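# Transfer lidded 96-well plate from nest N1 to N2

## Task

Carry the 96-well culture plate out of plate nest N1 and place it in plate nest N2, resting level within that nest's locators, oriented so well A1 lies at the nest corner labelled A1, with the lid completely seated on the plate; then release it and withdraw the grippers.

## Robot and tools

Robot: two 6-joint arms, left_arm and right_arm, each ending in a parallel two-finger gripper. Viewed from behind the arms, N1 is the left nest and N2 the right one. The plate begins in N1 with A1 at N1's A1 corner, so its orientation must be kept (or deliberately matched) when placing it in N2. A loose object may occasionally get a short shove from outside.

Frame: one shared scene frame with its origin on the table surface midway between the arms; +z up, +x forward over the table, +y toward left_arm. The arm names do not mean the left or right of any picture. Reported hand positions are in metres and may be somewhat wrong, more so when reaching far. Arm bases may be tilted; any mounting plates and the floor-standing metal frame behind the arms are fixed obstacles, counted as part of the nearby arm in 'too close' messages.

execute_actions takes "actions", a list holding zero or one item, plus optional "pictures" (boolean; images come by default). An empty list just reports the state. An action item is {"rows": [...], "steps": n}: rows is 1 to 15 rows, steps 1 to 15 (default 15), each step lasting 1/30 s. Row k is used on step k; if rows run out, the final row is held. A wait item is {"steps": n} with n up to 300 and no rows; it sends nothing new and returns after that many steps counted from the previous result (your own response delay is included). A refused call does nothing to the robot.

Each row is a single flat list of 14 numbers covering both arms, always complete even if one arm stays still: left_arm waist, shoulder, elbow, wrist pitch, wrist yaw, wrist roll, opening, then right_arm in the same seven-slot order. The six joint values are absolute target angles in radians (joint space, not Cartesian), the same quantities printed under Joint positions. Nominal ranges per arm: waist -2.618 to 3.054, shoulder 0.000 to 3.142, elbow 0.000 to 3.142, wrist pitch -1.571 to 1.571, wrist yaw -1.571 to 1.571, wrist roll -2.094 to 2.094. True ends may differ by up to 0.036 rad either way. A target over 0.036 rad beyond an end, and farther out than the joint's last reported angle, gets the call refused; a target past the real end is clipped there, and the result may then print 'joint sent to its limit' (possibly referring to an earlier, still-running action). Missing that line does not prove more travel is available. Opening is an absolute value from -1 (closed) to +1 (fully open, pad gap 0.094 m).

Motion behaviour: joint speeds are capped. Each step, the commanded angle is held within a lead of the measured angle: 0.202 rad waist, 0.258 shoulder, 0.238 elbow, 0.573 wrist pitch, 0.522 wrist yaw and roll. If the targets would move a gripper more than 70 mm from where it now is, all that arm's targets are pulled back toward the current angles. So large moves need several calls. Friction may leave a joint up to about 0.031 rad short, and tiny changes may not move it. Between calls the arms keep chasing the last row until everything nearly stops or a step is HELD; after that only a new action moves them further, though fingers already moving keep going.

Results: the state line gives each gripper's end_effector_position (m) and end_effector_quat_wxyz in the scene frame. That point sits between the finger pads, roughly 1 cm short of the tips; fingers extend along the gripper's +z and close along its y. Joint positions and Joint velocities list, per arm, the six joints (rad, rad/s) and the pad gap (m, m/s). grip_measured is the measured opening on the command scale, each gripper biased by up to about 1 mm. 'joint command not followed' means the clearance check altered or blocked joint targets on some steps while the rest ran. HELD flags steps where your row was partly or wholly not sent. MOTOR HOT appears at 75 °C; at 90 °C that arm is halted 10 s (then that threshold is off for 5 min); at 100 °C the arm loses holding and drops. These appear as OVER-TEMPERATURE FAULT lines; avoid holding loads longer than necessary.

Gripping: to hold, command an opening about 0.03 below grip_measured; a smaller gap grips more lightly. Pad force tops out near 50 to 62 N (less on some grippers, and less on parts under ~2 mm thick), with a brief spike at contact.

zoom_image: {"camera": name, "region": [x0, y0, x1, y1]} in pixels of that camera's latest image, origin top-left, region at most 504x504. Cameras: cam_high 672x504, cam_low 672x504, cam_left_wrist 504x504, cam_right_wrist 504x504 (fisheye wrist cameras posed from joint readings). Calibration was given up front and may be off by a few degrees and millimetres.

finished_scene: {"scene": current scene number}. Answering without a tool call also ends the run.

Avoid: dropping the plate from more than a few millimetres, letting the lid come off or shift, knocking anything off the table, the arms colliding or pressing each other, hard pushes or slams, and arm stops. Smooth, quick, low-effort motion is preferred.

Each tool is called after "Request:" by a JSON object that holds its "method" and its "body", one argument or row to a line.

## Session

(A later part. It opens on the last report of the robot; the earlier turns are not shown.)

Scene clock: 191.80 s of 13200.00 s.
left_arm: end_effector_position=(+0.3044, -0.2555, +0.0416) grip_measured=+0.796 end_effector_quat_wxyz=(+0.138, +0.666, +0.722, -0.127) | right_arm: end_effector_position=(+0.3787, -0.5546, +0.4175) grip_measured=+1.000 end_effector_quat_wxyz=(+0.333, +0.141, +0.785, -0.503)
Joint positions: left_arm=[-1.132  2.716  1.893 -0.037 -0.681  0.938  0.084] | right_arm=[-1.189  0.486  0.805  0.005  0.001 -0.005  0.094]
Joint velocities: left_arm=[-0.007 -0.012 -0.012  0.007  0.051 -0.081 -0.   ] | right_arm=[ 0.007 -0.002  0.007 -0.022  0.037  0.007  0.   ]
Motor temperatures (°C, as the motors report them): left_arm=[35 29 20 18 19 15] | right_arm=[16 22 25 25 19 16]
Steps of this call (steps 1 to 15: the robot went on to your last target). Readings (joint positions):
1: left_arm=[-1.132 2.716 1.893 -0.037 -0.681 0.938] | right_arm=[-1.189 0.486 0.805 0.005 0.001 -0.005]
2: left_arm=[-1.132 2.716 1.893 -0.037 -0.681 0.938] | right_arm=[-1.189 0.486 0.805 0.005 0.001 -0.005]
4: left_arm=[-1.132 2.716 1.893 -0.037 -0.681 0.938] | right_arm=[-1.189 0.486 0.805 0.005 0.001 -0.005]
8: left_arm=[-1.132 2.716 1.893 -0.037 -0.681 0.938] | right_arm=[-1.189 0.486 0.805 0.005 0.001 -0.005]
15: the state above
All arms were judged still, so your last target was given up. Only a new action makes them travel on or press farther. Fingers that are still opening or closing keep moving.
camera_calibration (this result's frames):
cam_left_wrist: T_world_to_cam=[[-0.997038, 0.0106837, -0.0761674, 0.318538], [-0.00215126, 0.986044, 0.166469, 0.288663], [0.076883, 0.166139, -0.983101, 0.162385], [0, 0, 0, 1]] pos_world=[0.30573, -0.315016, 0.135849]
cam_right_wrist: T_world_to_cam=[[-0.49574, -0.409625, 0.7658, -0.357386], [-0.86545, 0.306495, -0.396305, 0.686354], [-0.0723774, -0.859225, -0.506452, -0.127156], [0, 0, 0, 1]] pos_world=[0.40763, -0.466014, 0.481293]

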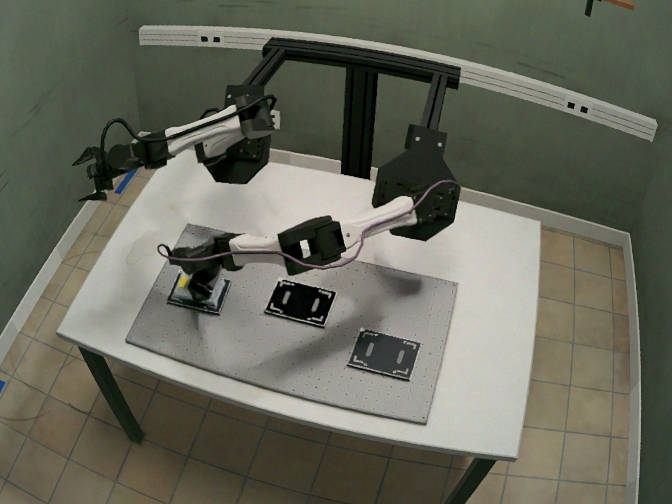

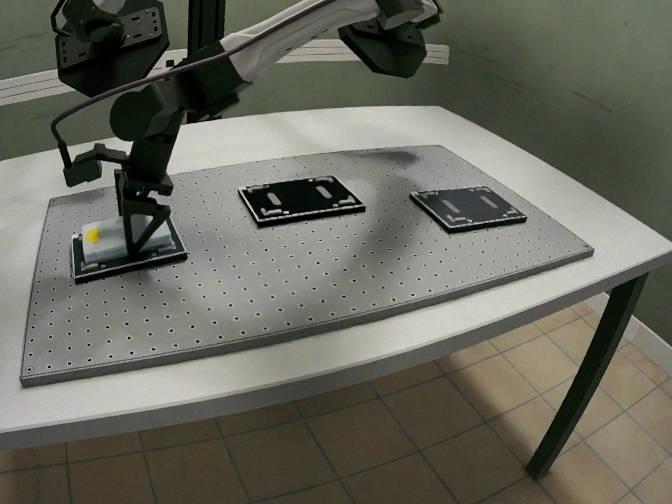

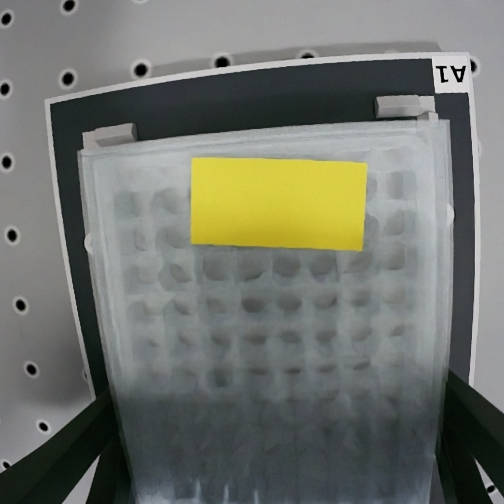

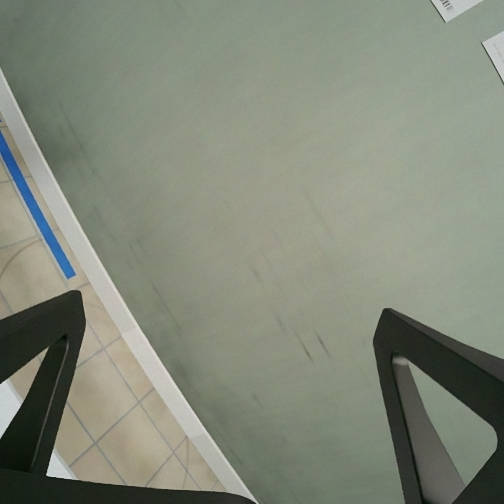

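Request:
{"method": "execute_actions", "body": {
  "actions": [
    {"rows":[[-1.126,2.722,1.89,-0.013,-0.662,0.938,0.76,-1.2,0.5,0.8,0,0,0,1]]}
  ],
  "pictures": false
}}

Request:
{"method": "execute_actions", "body": {
  "actions": [
    {"steps":15}
  ]
}}

Request:
{"method": "zoom_image", "body": {
  "camera": "cam_low",
  "region": [50, 170, 210, 295]
}}

Scene clock: 198.00 s of 13200.00 s.
left_arm: end_effector_position=(+0.3058, -0.2581, +0.0427) grip_measured=+0.796 end_effector_quat_wxyz=(+0.143, +0.662, +0.724, -0.131) | right_arm: end_effector_position=(+0.3787, -0.5546, +0.4175) grip_measured=+1.000 end_effector_quat_wxyz=(+0.333, +0.141, +0.785, -0.503)
Joint positions: left_arm=[-1.132  2.716  1.893 -0.024 -0.672  0.938  0.084] | right_arm=[-1.189  0.486  0.805  0.005  0.001 -0.005  0.094]
Joint velocities: left_arm=[ 0.012 -0.022 -0.012 -0.037 -0.007  0.037 -0.   ] | right_arm=[ 0.007 -0.017 -0.027 -0.037 -0.022 -0.037  0.   ]
Motor temperatures (°C, as the motors report them): left_arm=[36 29 20 18 19 15] | right_arm=[16 22 25 25 19 16]
Steps of this call (steps 1 to 90: nothing new was sent; then 2.70 s passed at rest; steps 91 to 105: all 15 steps of this action). Readings (joint positions):
91: left_arm=[-1.132 2.716 1.893 -0.035 -0.680 0.938] | right_arm=[-1.189 0.486 0.805 0.005 0.001 -0.005]
92: left_arm=[-1.132 2.716 1.893 -0.033 -0.678 0.938] | right_arm=[-1.189 0.486 0.805 0.005 0.001 -0.005]
94: left_arm=[-1.132 2.716 1.893 -0.029 -0.676 0.938] | right_arm=[-1.189 0.486 0.805 0.005 0.001 -0.005]
98: left_arm=[-1.132 2.716 1.893 -0.026 -0.673 0.938] | right_arm=[-1.189 0.486 0.805 0.005 0.001 -0.005]
105: the state above

Scene clock: 198.50 s of 13200.00 s.
left_arm: end_effector_position=(+0.3058, -0.2581, +0.0427) grip_measured=+0.796 end_effector_quat_wxyz=(+0.143, +0.662, +0.724, -0.132) | right_arm: end_effector_position=(+0.3787, -0.5546, +0.4175) grip_measured=+1.000 end_effector_quat_wxyz=(+0.333, +0.141, +0.785, -0.503)
Joint positions: left_arm=[-1.132  2.716  1.893 -0.023 -0.671  0.938  0.084] | right_arm=[-1.189  0.486  0.805  0.005  0.001 -0.005  0.094]
Joint velocities: left_arm=[ 0.002 -0.002 -0.007 -0.007  0.007 -0.007 -0.001] | right_arm=[-0.007 -0.002 -0.017 -0.037  0.066  0.022  0.   ]
Motor temperatures (°C, as the motors report them): left_arm=[36 29 20 18 19 15] | right_arm=[16 22 25 25 19 16]
Steps of this call (steps 1 to 15: the robot went on to your last target). Readings (joint positions):
1: left_arm=[-1.132 2.716 1.893 -0.024 -0.672 0.938] | right_arm=[-1.189 0.486 0.805 0.005 0.001 -0.005]
2: left_arm=[-1.132 2.716 1.893 -0.024 -0.672 0.938] | right_arm=[-1.189 0.486 0.805 0.005 0.001 -0.005]
4: left_arm=[-1.132 2.716 1.893 -0.024 -0.671 0.938] | right_arm=[-1.189 0.486 0.805 0.005 0.001 -0.005]
8: left_arm=[-1.132 2.716 1.893 -0.023 -0.671 0.938] | right_arm=[-1.189 0.486 0.805 0.005 0.001 -0.005]
15: the state above
All arms were judged still, so your last target was given up. Only a new action makes them travel on or press farther. Fingers that are still opening or closing keep moving.
camera_calibration (this result's frames):
cam_left_wrist: T_world_to_cam=[[-0.997057, 0.000927532, -0.0766574, 0.31762], [-0.0108037, 0.988248, 0.152477, 0.294937], [0.0758979, 0.152857, -0.98533, 0.160798], [0, 0, 0, 1]] pos_world=[0.307668, -0.316344, 0.137816]
cam_right_wrist: T_world_to_cam=[[-0.49574, -0.409625, 0.7658, -0.357386], [-0.86545, 0.306495, -0.396305, 0.686354], [-0.0723774, -0.859225, -0.506452, -0.127156], [0, 0, 0, 1]] pos_world=[0.40763, -0.466014, 0.481293]

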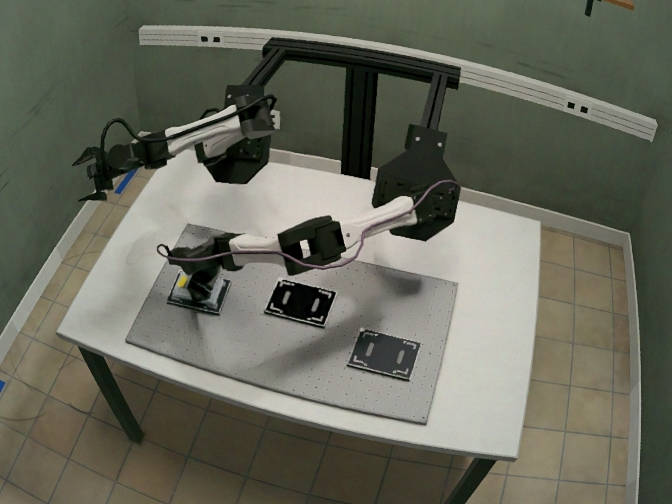

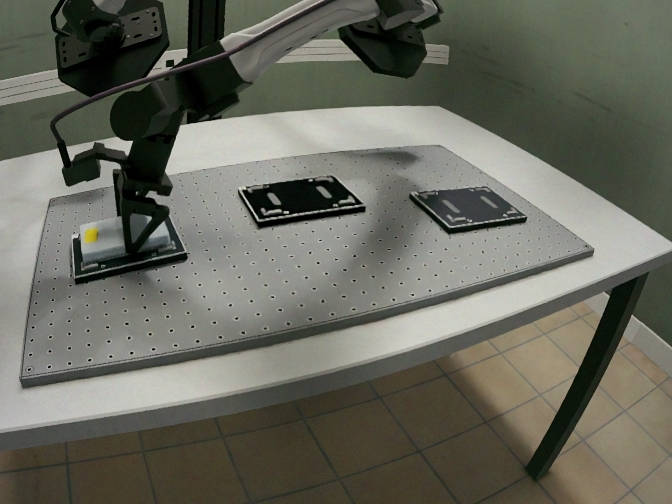

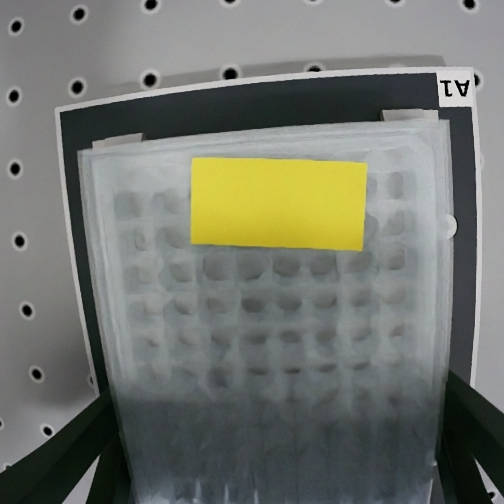

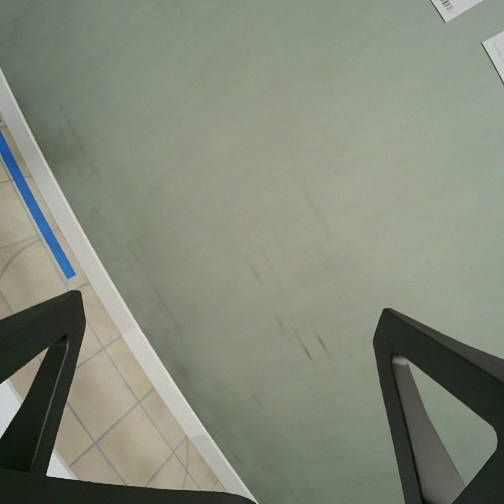

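Region (50, 170, 210, 295) of cam_low's 672x504 image, scaled by 3.150, with more detail than that image has; it fills the top 394 rows of this view, and the rest is white.

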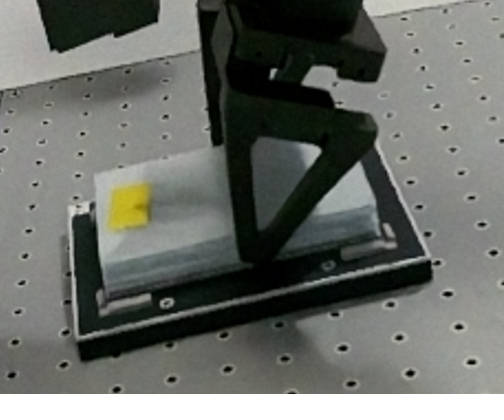

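Well aligned; lower by the waist slightly.

Request:
{"method": "execute_actions", "body": {
  "actions": [
    {"rows":[[-1.119,2.722,1.89,-0.02,-0.655,0.936,0.76,-1.2,0.5,0.8,0,0,0,1]]}
  ]
}}

Request:
{"method": "zoom_image", "body": {
  "camera": "cam_low",
  "region": [50, 170, 210, 295]
}}

Scene clock: 203.20 s of 13200.00 s.
left_arm: end_effector_position=(+0.3061, -0.2578, +0.0410) grip_measured=+0.796 end_effector_quat_wxyz=(+0.143, +0.661, +0.724, -0.135) | right_arm: end_effector_position=(+0.3787, -0.5546, +0.4175) grip_measured=+1.000 end_effector_quat_wxyz=(+0.333, +0.141, +0.785, -0.503)
Joint positions: left_arm=[-1.127  2.716  1.893 -0.023 -0.663  0.938  0.084] | right_arm=[-1.189  0.486  0.805  0.005  0.001 -0.005  0.094]
Joint velocities: left_arm=[ 0.012  0.002 -0.012  0.095  0.007 -0.007  0.001] | right_arm=[-0.002 -0.002  0.002 -0.066 -0.066 -0.037  0.   ]
Motor temperatures (°C, as the motors report them): left_arm=[37 29 20 18 19 15] | right_arm=[16 22 25 25 19 16]
Steps of this call (steps 1 to 90: nothing new was sent; then 1.20 s passed at rest; steps 91 to 105: all 15 steps of this action). Readings (joint positions):
91: left_arm=[-1.131 2.716 1.893 -0.023 -0.670 0.938] | right_arm=[-1.189 0.486 0.805 0.005 0.001 -0.005]
92: left_arm=[-1.131 2.716 1.893 -0.023 -0.669 0.938] | right_arm=[-1.189 0.486 0.805 0.005 0.001 -0.005]
94: left_arm=[-1.129 2.716 1.893 -0.023 -0.667 0.938] | right_arm=[-1.189 0.486 0.805 0.005 0.001 -0.005]
98: left_arm=[-1.127 2.716 1.893 -0.023 -0.664 0.938] | right_arm=[-1.189 0.486 0.805 0.005 0.001 -0.005]
105: the state above
camera_calibration (this result's frames):
cam_left_wrist: T_world_to_cam=[[-0.997446, 0.0000388133, -0.0714307, 0.317392], [-0.010634, 0.988776, 0.149029, 0.29507], [0.0706348, 0.149408, -0.986249, 0.159773], [0, 0, 0, 1]] pos_world=[0.308433, -0.315641, 0.136273]
cam_right_wrist: T_world_to_cam=[[-0.49574, -0.409625, 0.7658, -0.357386], [-0.86545, 0.306495, -0.396305, 0.686354], [-0.0723774, -0.859225, -0.506452, -0.127156], [0, 0, 0, 1]] pos_world=[0.40763, -0.466014, 0.481293]

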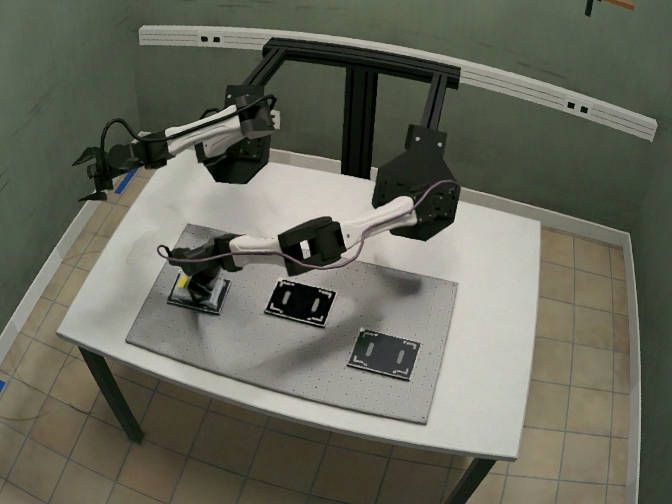

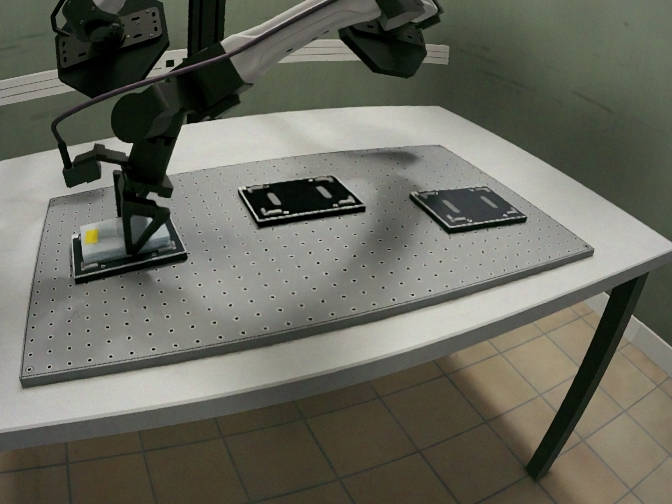

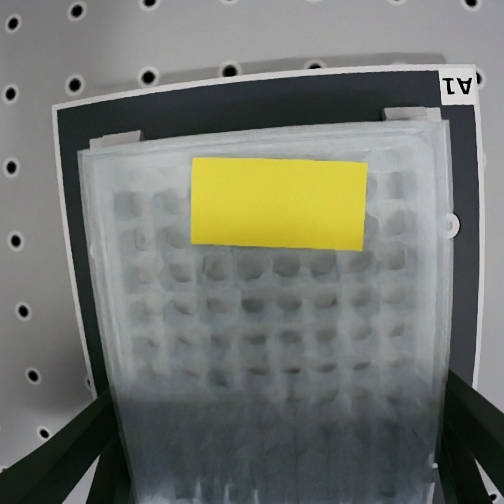

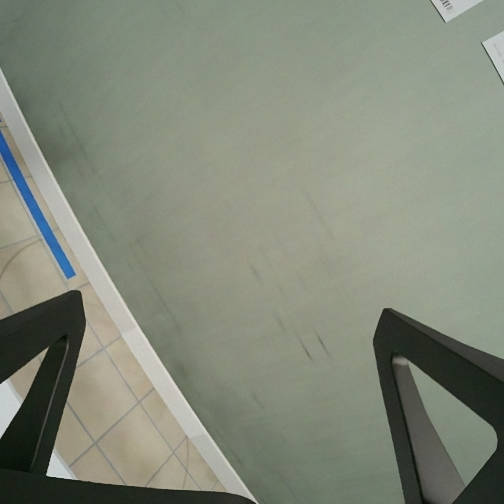

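Region (50, 170, 210, 295) of cam_low's 672x504 image, scaled by 3.150, with more detail than that image has; it fills the top 394 rows of this view, and the rest is white.

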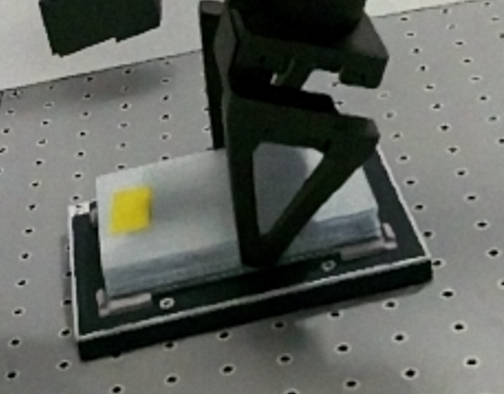

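Request:
{"method": "execute_actions", "body": {
  "actions": [
    {"rows":[[-1.125,2.716,1.89,-0.023,-0.663,0.938,1,-1.2,0.5,0.8,0,0,0,1]]}
  ],
  "pictures": false
}}

Request:
{"method": "execute_actions", "body": {
  "actions": [
    {"rows":[[-1.16,2.69,1.89,-0.023,-0.675,0.938,1,-1.2,0.5,0.8,0,0,0,1]],"steps":10}
  ],
  "pictures": false
}}

Request:
{"method": "execute_actions", "body": {
  "actions": [
    {"rows":[[-1.19,2.678,1.89,-0.023,-0.675,0.938,1,-1.2,0.5,0.8,0,0,0,1]],"steps":10}
  ],
  "pictures": false
}}

Request:
{"method": "execute_actions", "body": {
  "actions": [
    {"rows":[[-1.3,2.55,1.8,-0.1,-0.75,0.9,1,-1.2,0.5,0.8,0,0,0,1]]}
  ]
}}

Request:
{"method": "zoom_image", "body": {
  "camera": "cam_low",
  "region": [50, 170, 210, 295]
}}

Scene clock: 220.70 s of 13200.00 s.
left_arm: end_effector_position=(+0.3060, -0.2578, +0.0410) grip_measured=+1.000 end_effector_quat_wxyz=(+0.143, +0.661, +0.724, -0.135) | right_arm: end_effector_position=(+0.3787, -0.5546, +0.4175) grip_measured=+1.000 end_effector_quat_wxyz=(+0.333, +0.141, +0.785, -0.503)
Joint positions: left_arm=[-1.127  2.716  1.893 -0.023 -0.662  0.938  0.094] | right_arm=[-1.189  0.486  0.805  0.005  0.001 -0.005  0.094]
Joint velocities: left_arm=[-0.007  0.022  0.007 -0.022 -0.007  0.037  0.   ] | right_arm=[-0.012  0.007 -0.012 -0.037 -0.037  0.007  0.   ]
Motor temperatures (°C, as the motors report them): left_arm=[38 30 20 18 19 15] | right_arm=[16 22 25 26 19 16]
Steps of this call (steps 1 to 15: the robot went on to your last target; steps 16 to 90: nothing new was sent; then 14.00 s passed at rest; steps 91 to 105: all 15 steps of this action). Readings (joint positions):
91: left_arm=[-1.127 2.716 1.893 -0.023 -0.662 0.938] | right_arm=[-1.189 0.486 0.805 0.005 0.001 -0.005]
92: left_arm=[-1.127 2.716 1.893 -0.023 -0.662 0.938] | right_arm=[-1.189 0.486 0.805 0.005 0.001 -0.005]
94: left_arm=[-1.127 2.716 1.893 -0.023 -0.662 0.938] | right_arm=[-1.189 0.486 0.805 0.005 0.001 -0.005]
98: left_arm=[-1.127 2.716 1.893 -0.023 -0.662 0.938] | right_arm=[-1.189 0.486 0.805 0.005 0.001 -0.005]
105: the state above

Scene clock: 221.03 s of 13200.00 s.
left_arm: end_effector_position=(+0.3072, -0.2672, +0.0596) grip_measured=+1.000 end_effector_quat_wxyz=(+0.157, +0.662, +0.719, -0.140) | right_arm: end_effector_position=(+0.3787, -0.5546, +0.4175) grip_measured=+1.000 end_effector_quat_wxyz=(+0.333, +0.141, +0.785, -0.503)
Joint positions: left_arm=[-1.158  2.702  1.893 -0.024 -0.666  0.938  0.094] | right_arm=[-1.189  0.486  0.805  0.005  0.001 -0.005  0.094]
Joint velocities: left_arm=[-0.017 -0.017 -0.002 -0.007  0.022 -0.051  0.   ] | right_arm=[-0.012 -0.002 -0.012 -0.022 -0.037  0.022  0.   ]
Motor temperatures (°C, as the motors report them): left_arm=[38 30 20 18 19 15] | right_arm=[16 22 25 26 19 16]
Steps of this call (steps 1 to 10: all 10 steps of this action). Readings (joint positions):
1: left_arm=[-1.129 2.715 1.893 -0.023 -0.664 0.938] | right_arm=[-1.189 0.486 0.805 0.005 0.001 -0.005]
2: left_arm=[-1.131 2.714 1.893 -0.024 -0.665 0.938] | right_arm=[-1.189 0.486 0.805 0.005 0.001 -0.005]
4: left_arm=[-1.140 2.710 1.893 -0.024 -0.666 0.938] | right_arm=[-1.189 0.486 0.805 0.005 0.001 -0.005]
8: left_arm=[-1.156 2.703 1.893 -0.024 -0.666 0.938] | right_arm=[-1.189 0.486 0.805 0.005 0.001 -0.005]
10: the state above

Scene clock: 221.37 s of 13200.00 s.
left_arm: end_effector_position=(+0.3065, -0.2762, +0.0777) grip_measured=+1.000 end_effector_quat_wxyz=(+0.170, +0.663, +0.714, -0.146) | right_arm: end_effector_position=(+0.3787, -0.5546, +0.4175) grip_measured=+1.000 end_effector_quat_wxyz=(+0.333, +0.141, +0.785, -0.503)
Joint positions: left_arm=[-1.188  2.691  1.893 -0.024 -0.667  0.938  0.094] | right_arm=[-1.189  0.486  0.805  0.005  0.001 -0.005  0.094]
Joint velocities: left_arm=[-0.022 -0.017  0.007  0.007 -0.095  0.007  0.   ] | right_arm=[-0.007  0.002 -0.017 -0.037  0.022  0.022  0.   ]
Motor temperatures (°C, as the motors report them): left_arm=[38 30 20 18 19 15] | right_arm=[16 22 25 26 19 16]
Steps of this call (steps 1 to 10: all 10 steps of this action). Readings (joint positions):
1: left_arm=[-1.160 2.701 1.893 -0.024 -0.666 0.938] | right_arm=[-1.189 0.486 0.805 0.005 0.001 -0.005]
2: left_arm=[-1.162 2.700 1.893 -0.024 -0.667 0.938] | right_arm=[-1.189 0.486 0.805 0.005 0.001 -0.005]
4: left_arm=[-1.170 2.697 1.893 -0.024 -0.667 0.938] | right_arm=[-1.189 0.486 0.805 0.005 0.001 -0.005]
8: left_arm=[-1.186 2.692 1.893 -0.024 -0.667 0.938] | right_arm=[-1.189 0.486 0.805 0.005 0.001 -0.005]
10: the state above

Scene clock: 221.87 s of 13200.00 s.
left_arm: end_effector_position=(+0.3180, -0.2775, +0.1622) grip_measured=+1.000 end_effector_quat_wxyz=(+0.203, +0.668, +0.701, -0.145) | right_arm: end_effector_position=(+0.3787, -0.5546, +0.4175) grip_measured=+1.000 end_effector_quat_wxyz=(+0.333, +0.141, +0.785, -0.503)
Joint positions: left_arm=[-1.31   2.543  1.815 -0.089 -0.735  0.906  0.094] | right_arm=[-1.189  0.486  0.805  0.005  0.001 -0.005  0.094]
Joint velocities: left_arm=[ 0.076  0.017 -0.007  0.007 -0.125 -0.022  0.   ] | right_arm=[-0.017  0.007 -0.022 -0.022 -0.081  0.022  0.   ]
Motor temperatures (°C, as the motors report them): left_arm=[39 30 20 18 19 15] | right_arm=[16 22 25 26 19 16]
Steps of this call (steps 1 to 15: all 15 steps of this action). Readings (joint positions):
1: left_arm=[-1.196 2.676 1.879 -0.027 -0.676 0.933] | right_arm=[-1.189 0.486 0.805 0.005 0.001 -0.005]
2: left_arm=[-1.207 2.649 1.846 -0.048 -0.692 0.927] | right_arm=[-1.189 0.486 0.805 0.005 0.001 -0.005]
4: left_arm=[-1.246 2.600 1.815 -0.081 -0.714 0.920] | right_arm=[-1.189 0.486 0.805 0.005 0.001 -0.005]
8: left_arm=[-1.315 2.549 1.815 -0.082 -0.725 0.911] | right_arm=[-1.189 0.486 0.805 0.005 0.001 -0.005]
15: the state above
camera_calibration (this result's frames):
cam_left_wrist: T_world_to_cam=[[-0.988052, 0.0155833, -0.153331, 0.352537], [0.00806044, 0.998738, 0.0495626, 0.309564], [0.15391, 0.0477345, -0.986931, 0.226843], [0, 0, 0, 1]] pos_world=[0.310916, -0.325495, 0.262591]
cam_right_wrist: T_world_to_cam=[[-0.49574, -0.409625, 0.7658, -0.357386], [-0.86545, 0.306495, -0.396305, 0.686354], [-0.0723774, -0.859225, -0.506452, -0.127156], [0, 0, 0, 1]] pos_world=[0.40763, -0.466014, 0.481293]

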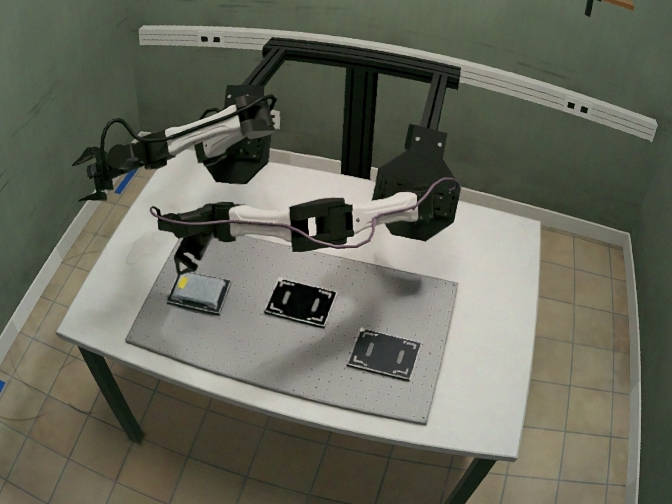

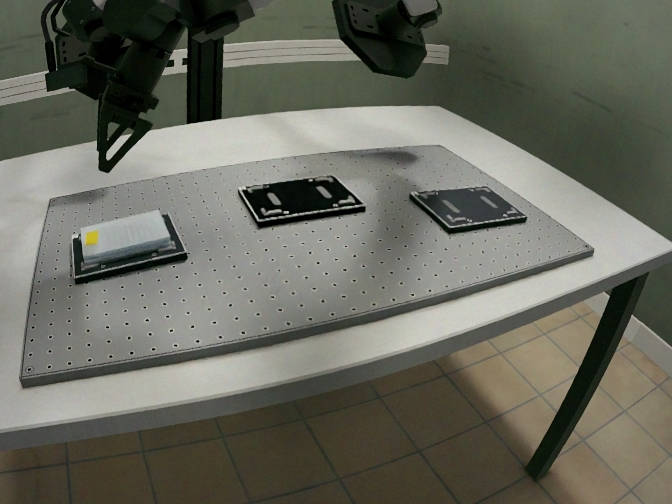

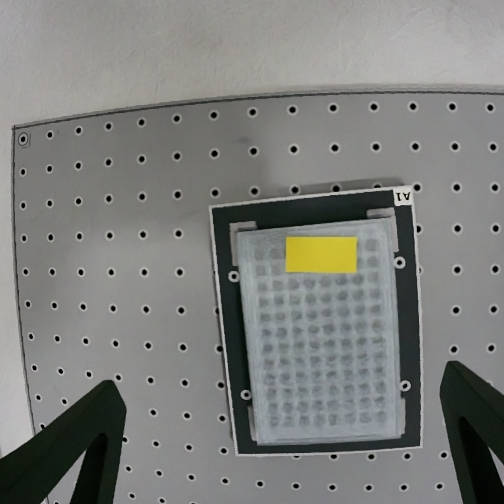

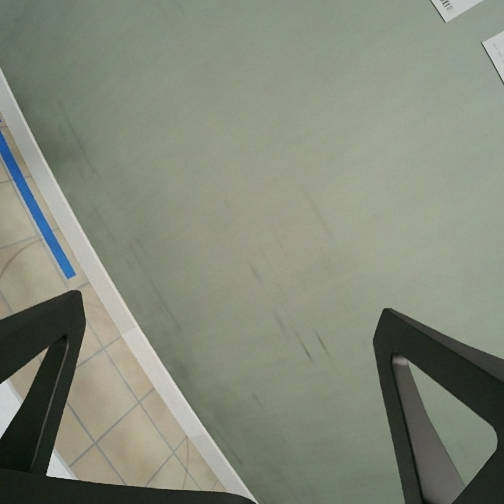

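Region (50, 170, 210, 295) of cam_low's 672x504 image, scaled by 3.150, with more detail than that image has; it fills the top 394 rows of this view, and the rest is white.

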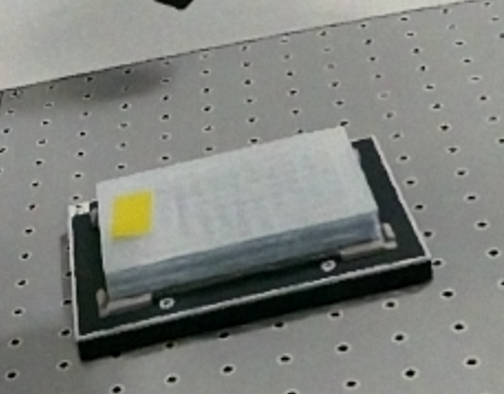

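Request:
{"method": "finished_scene", "body": {
  "scene": 1
}}

The scene is finished: the task was done.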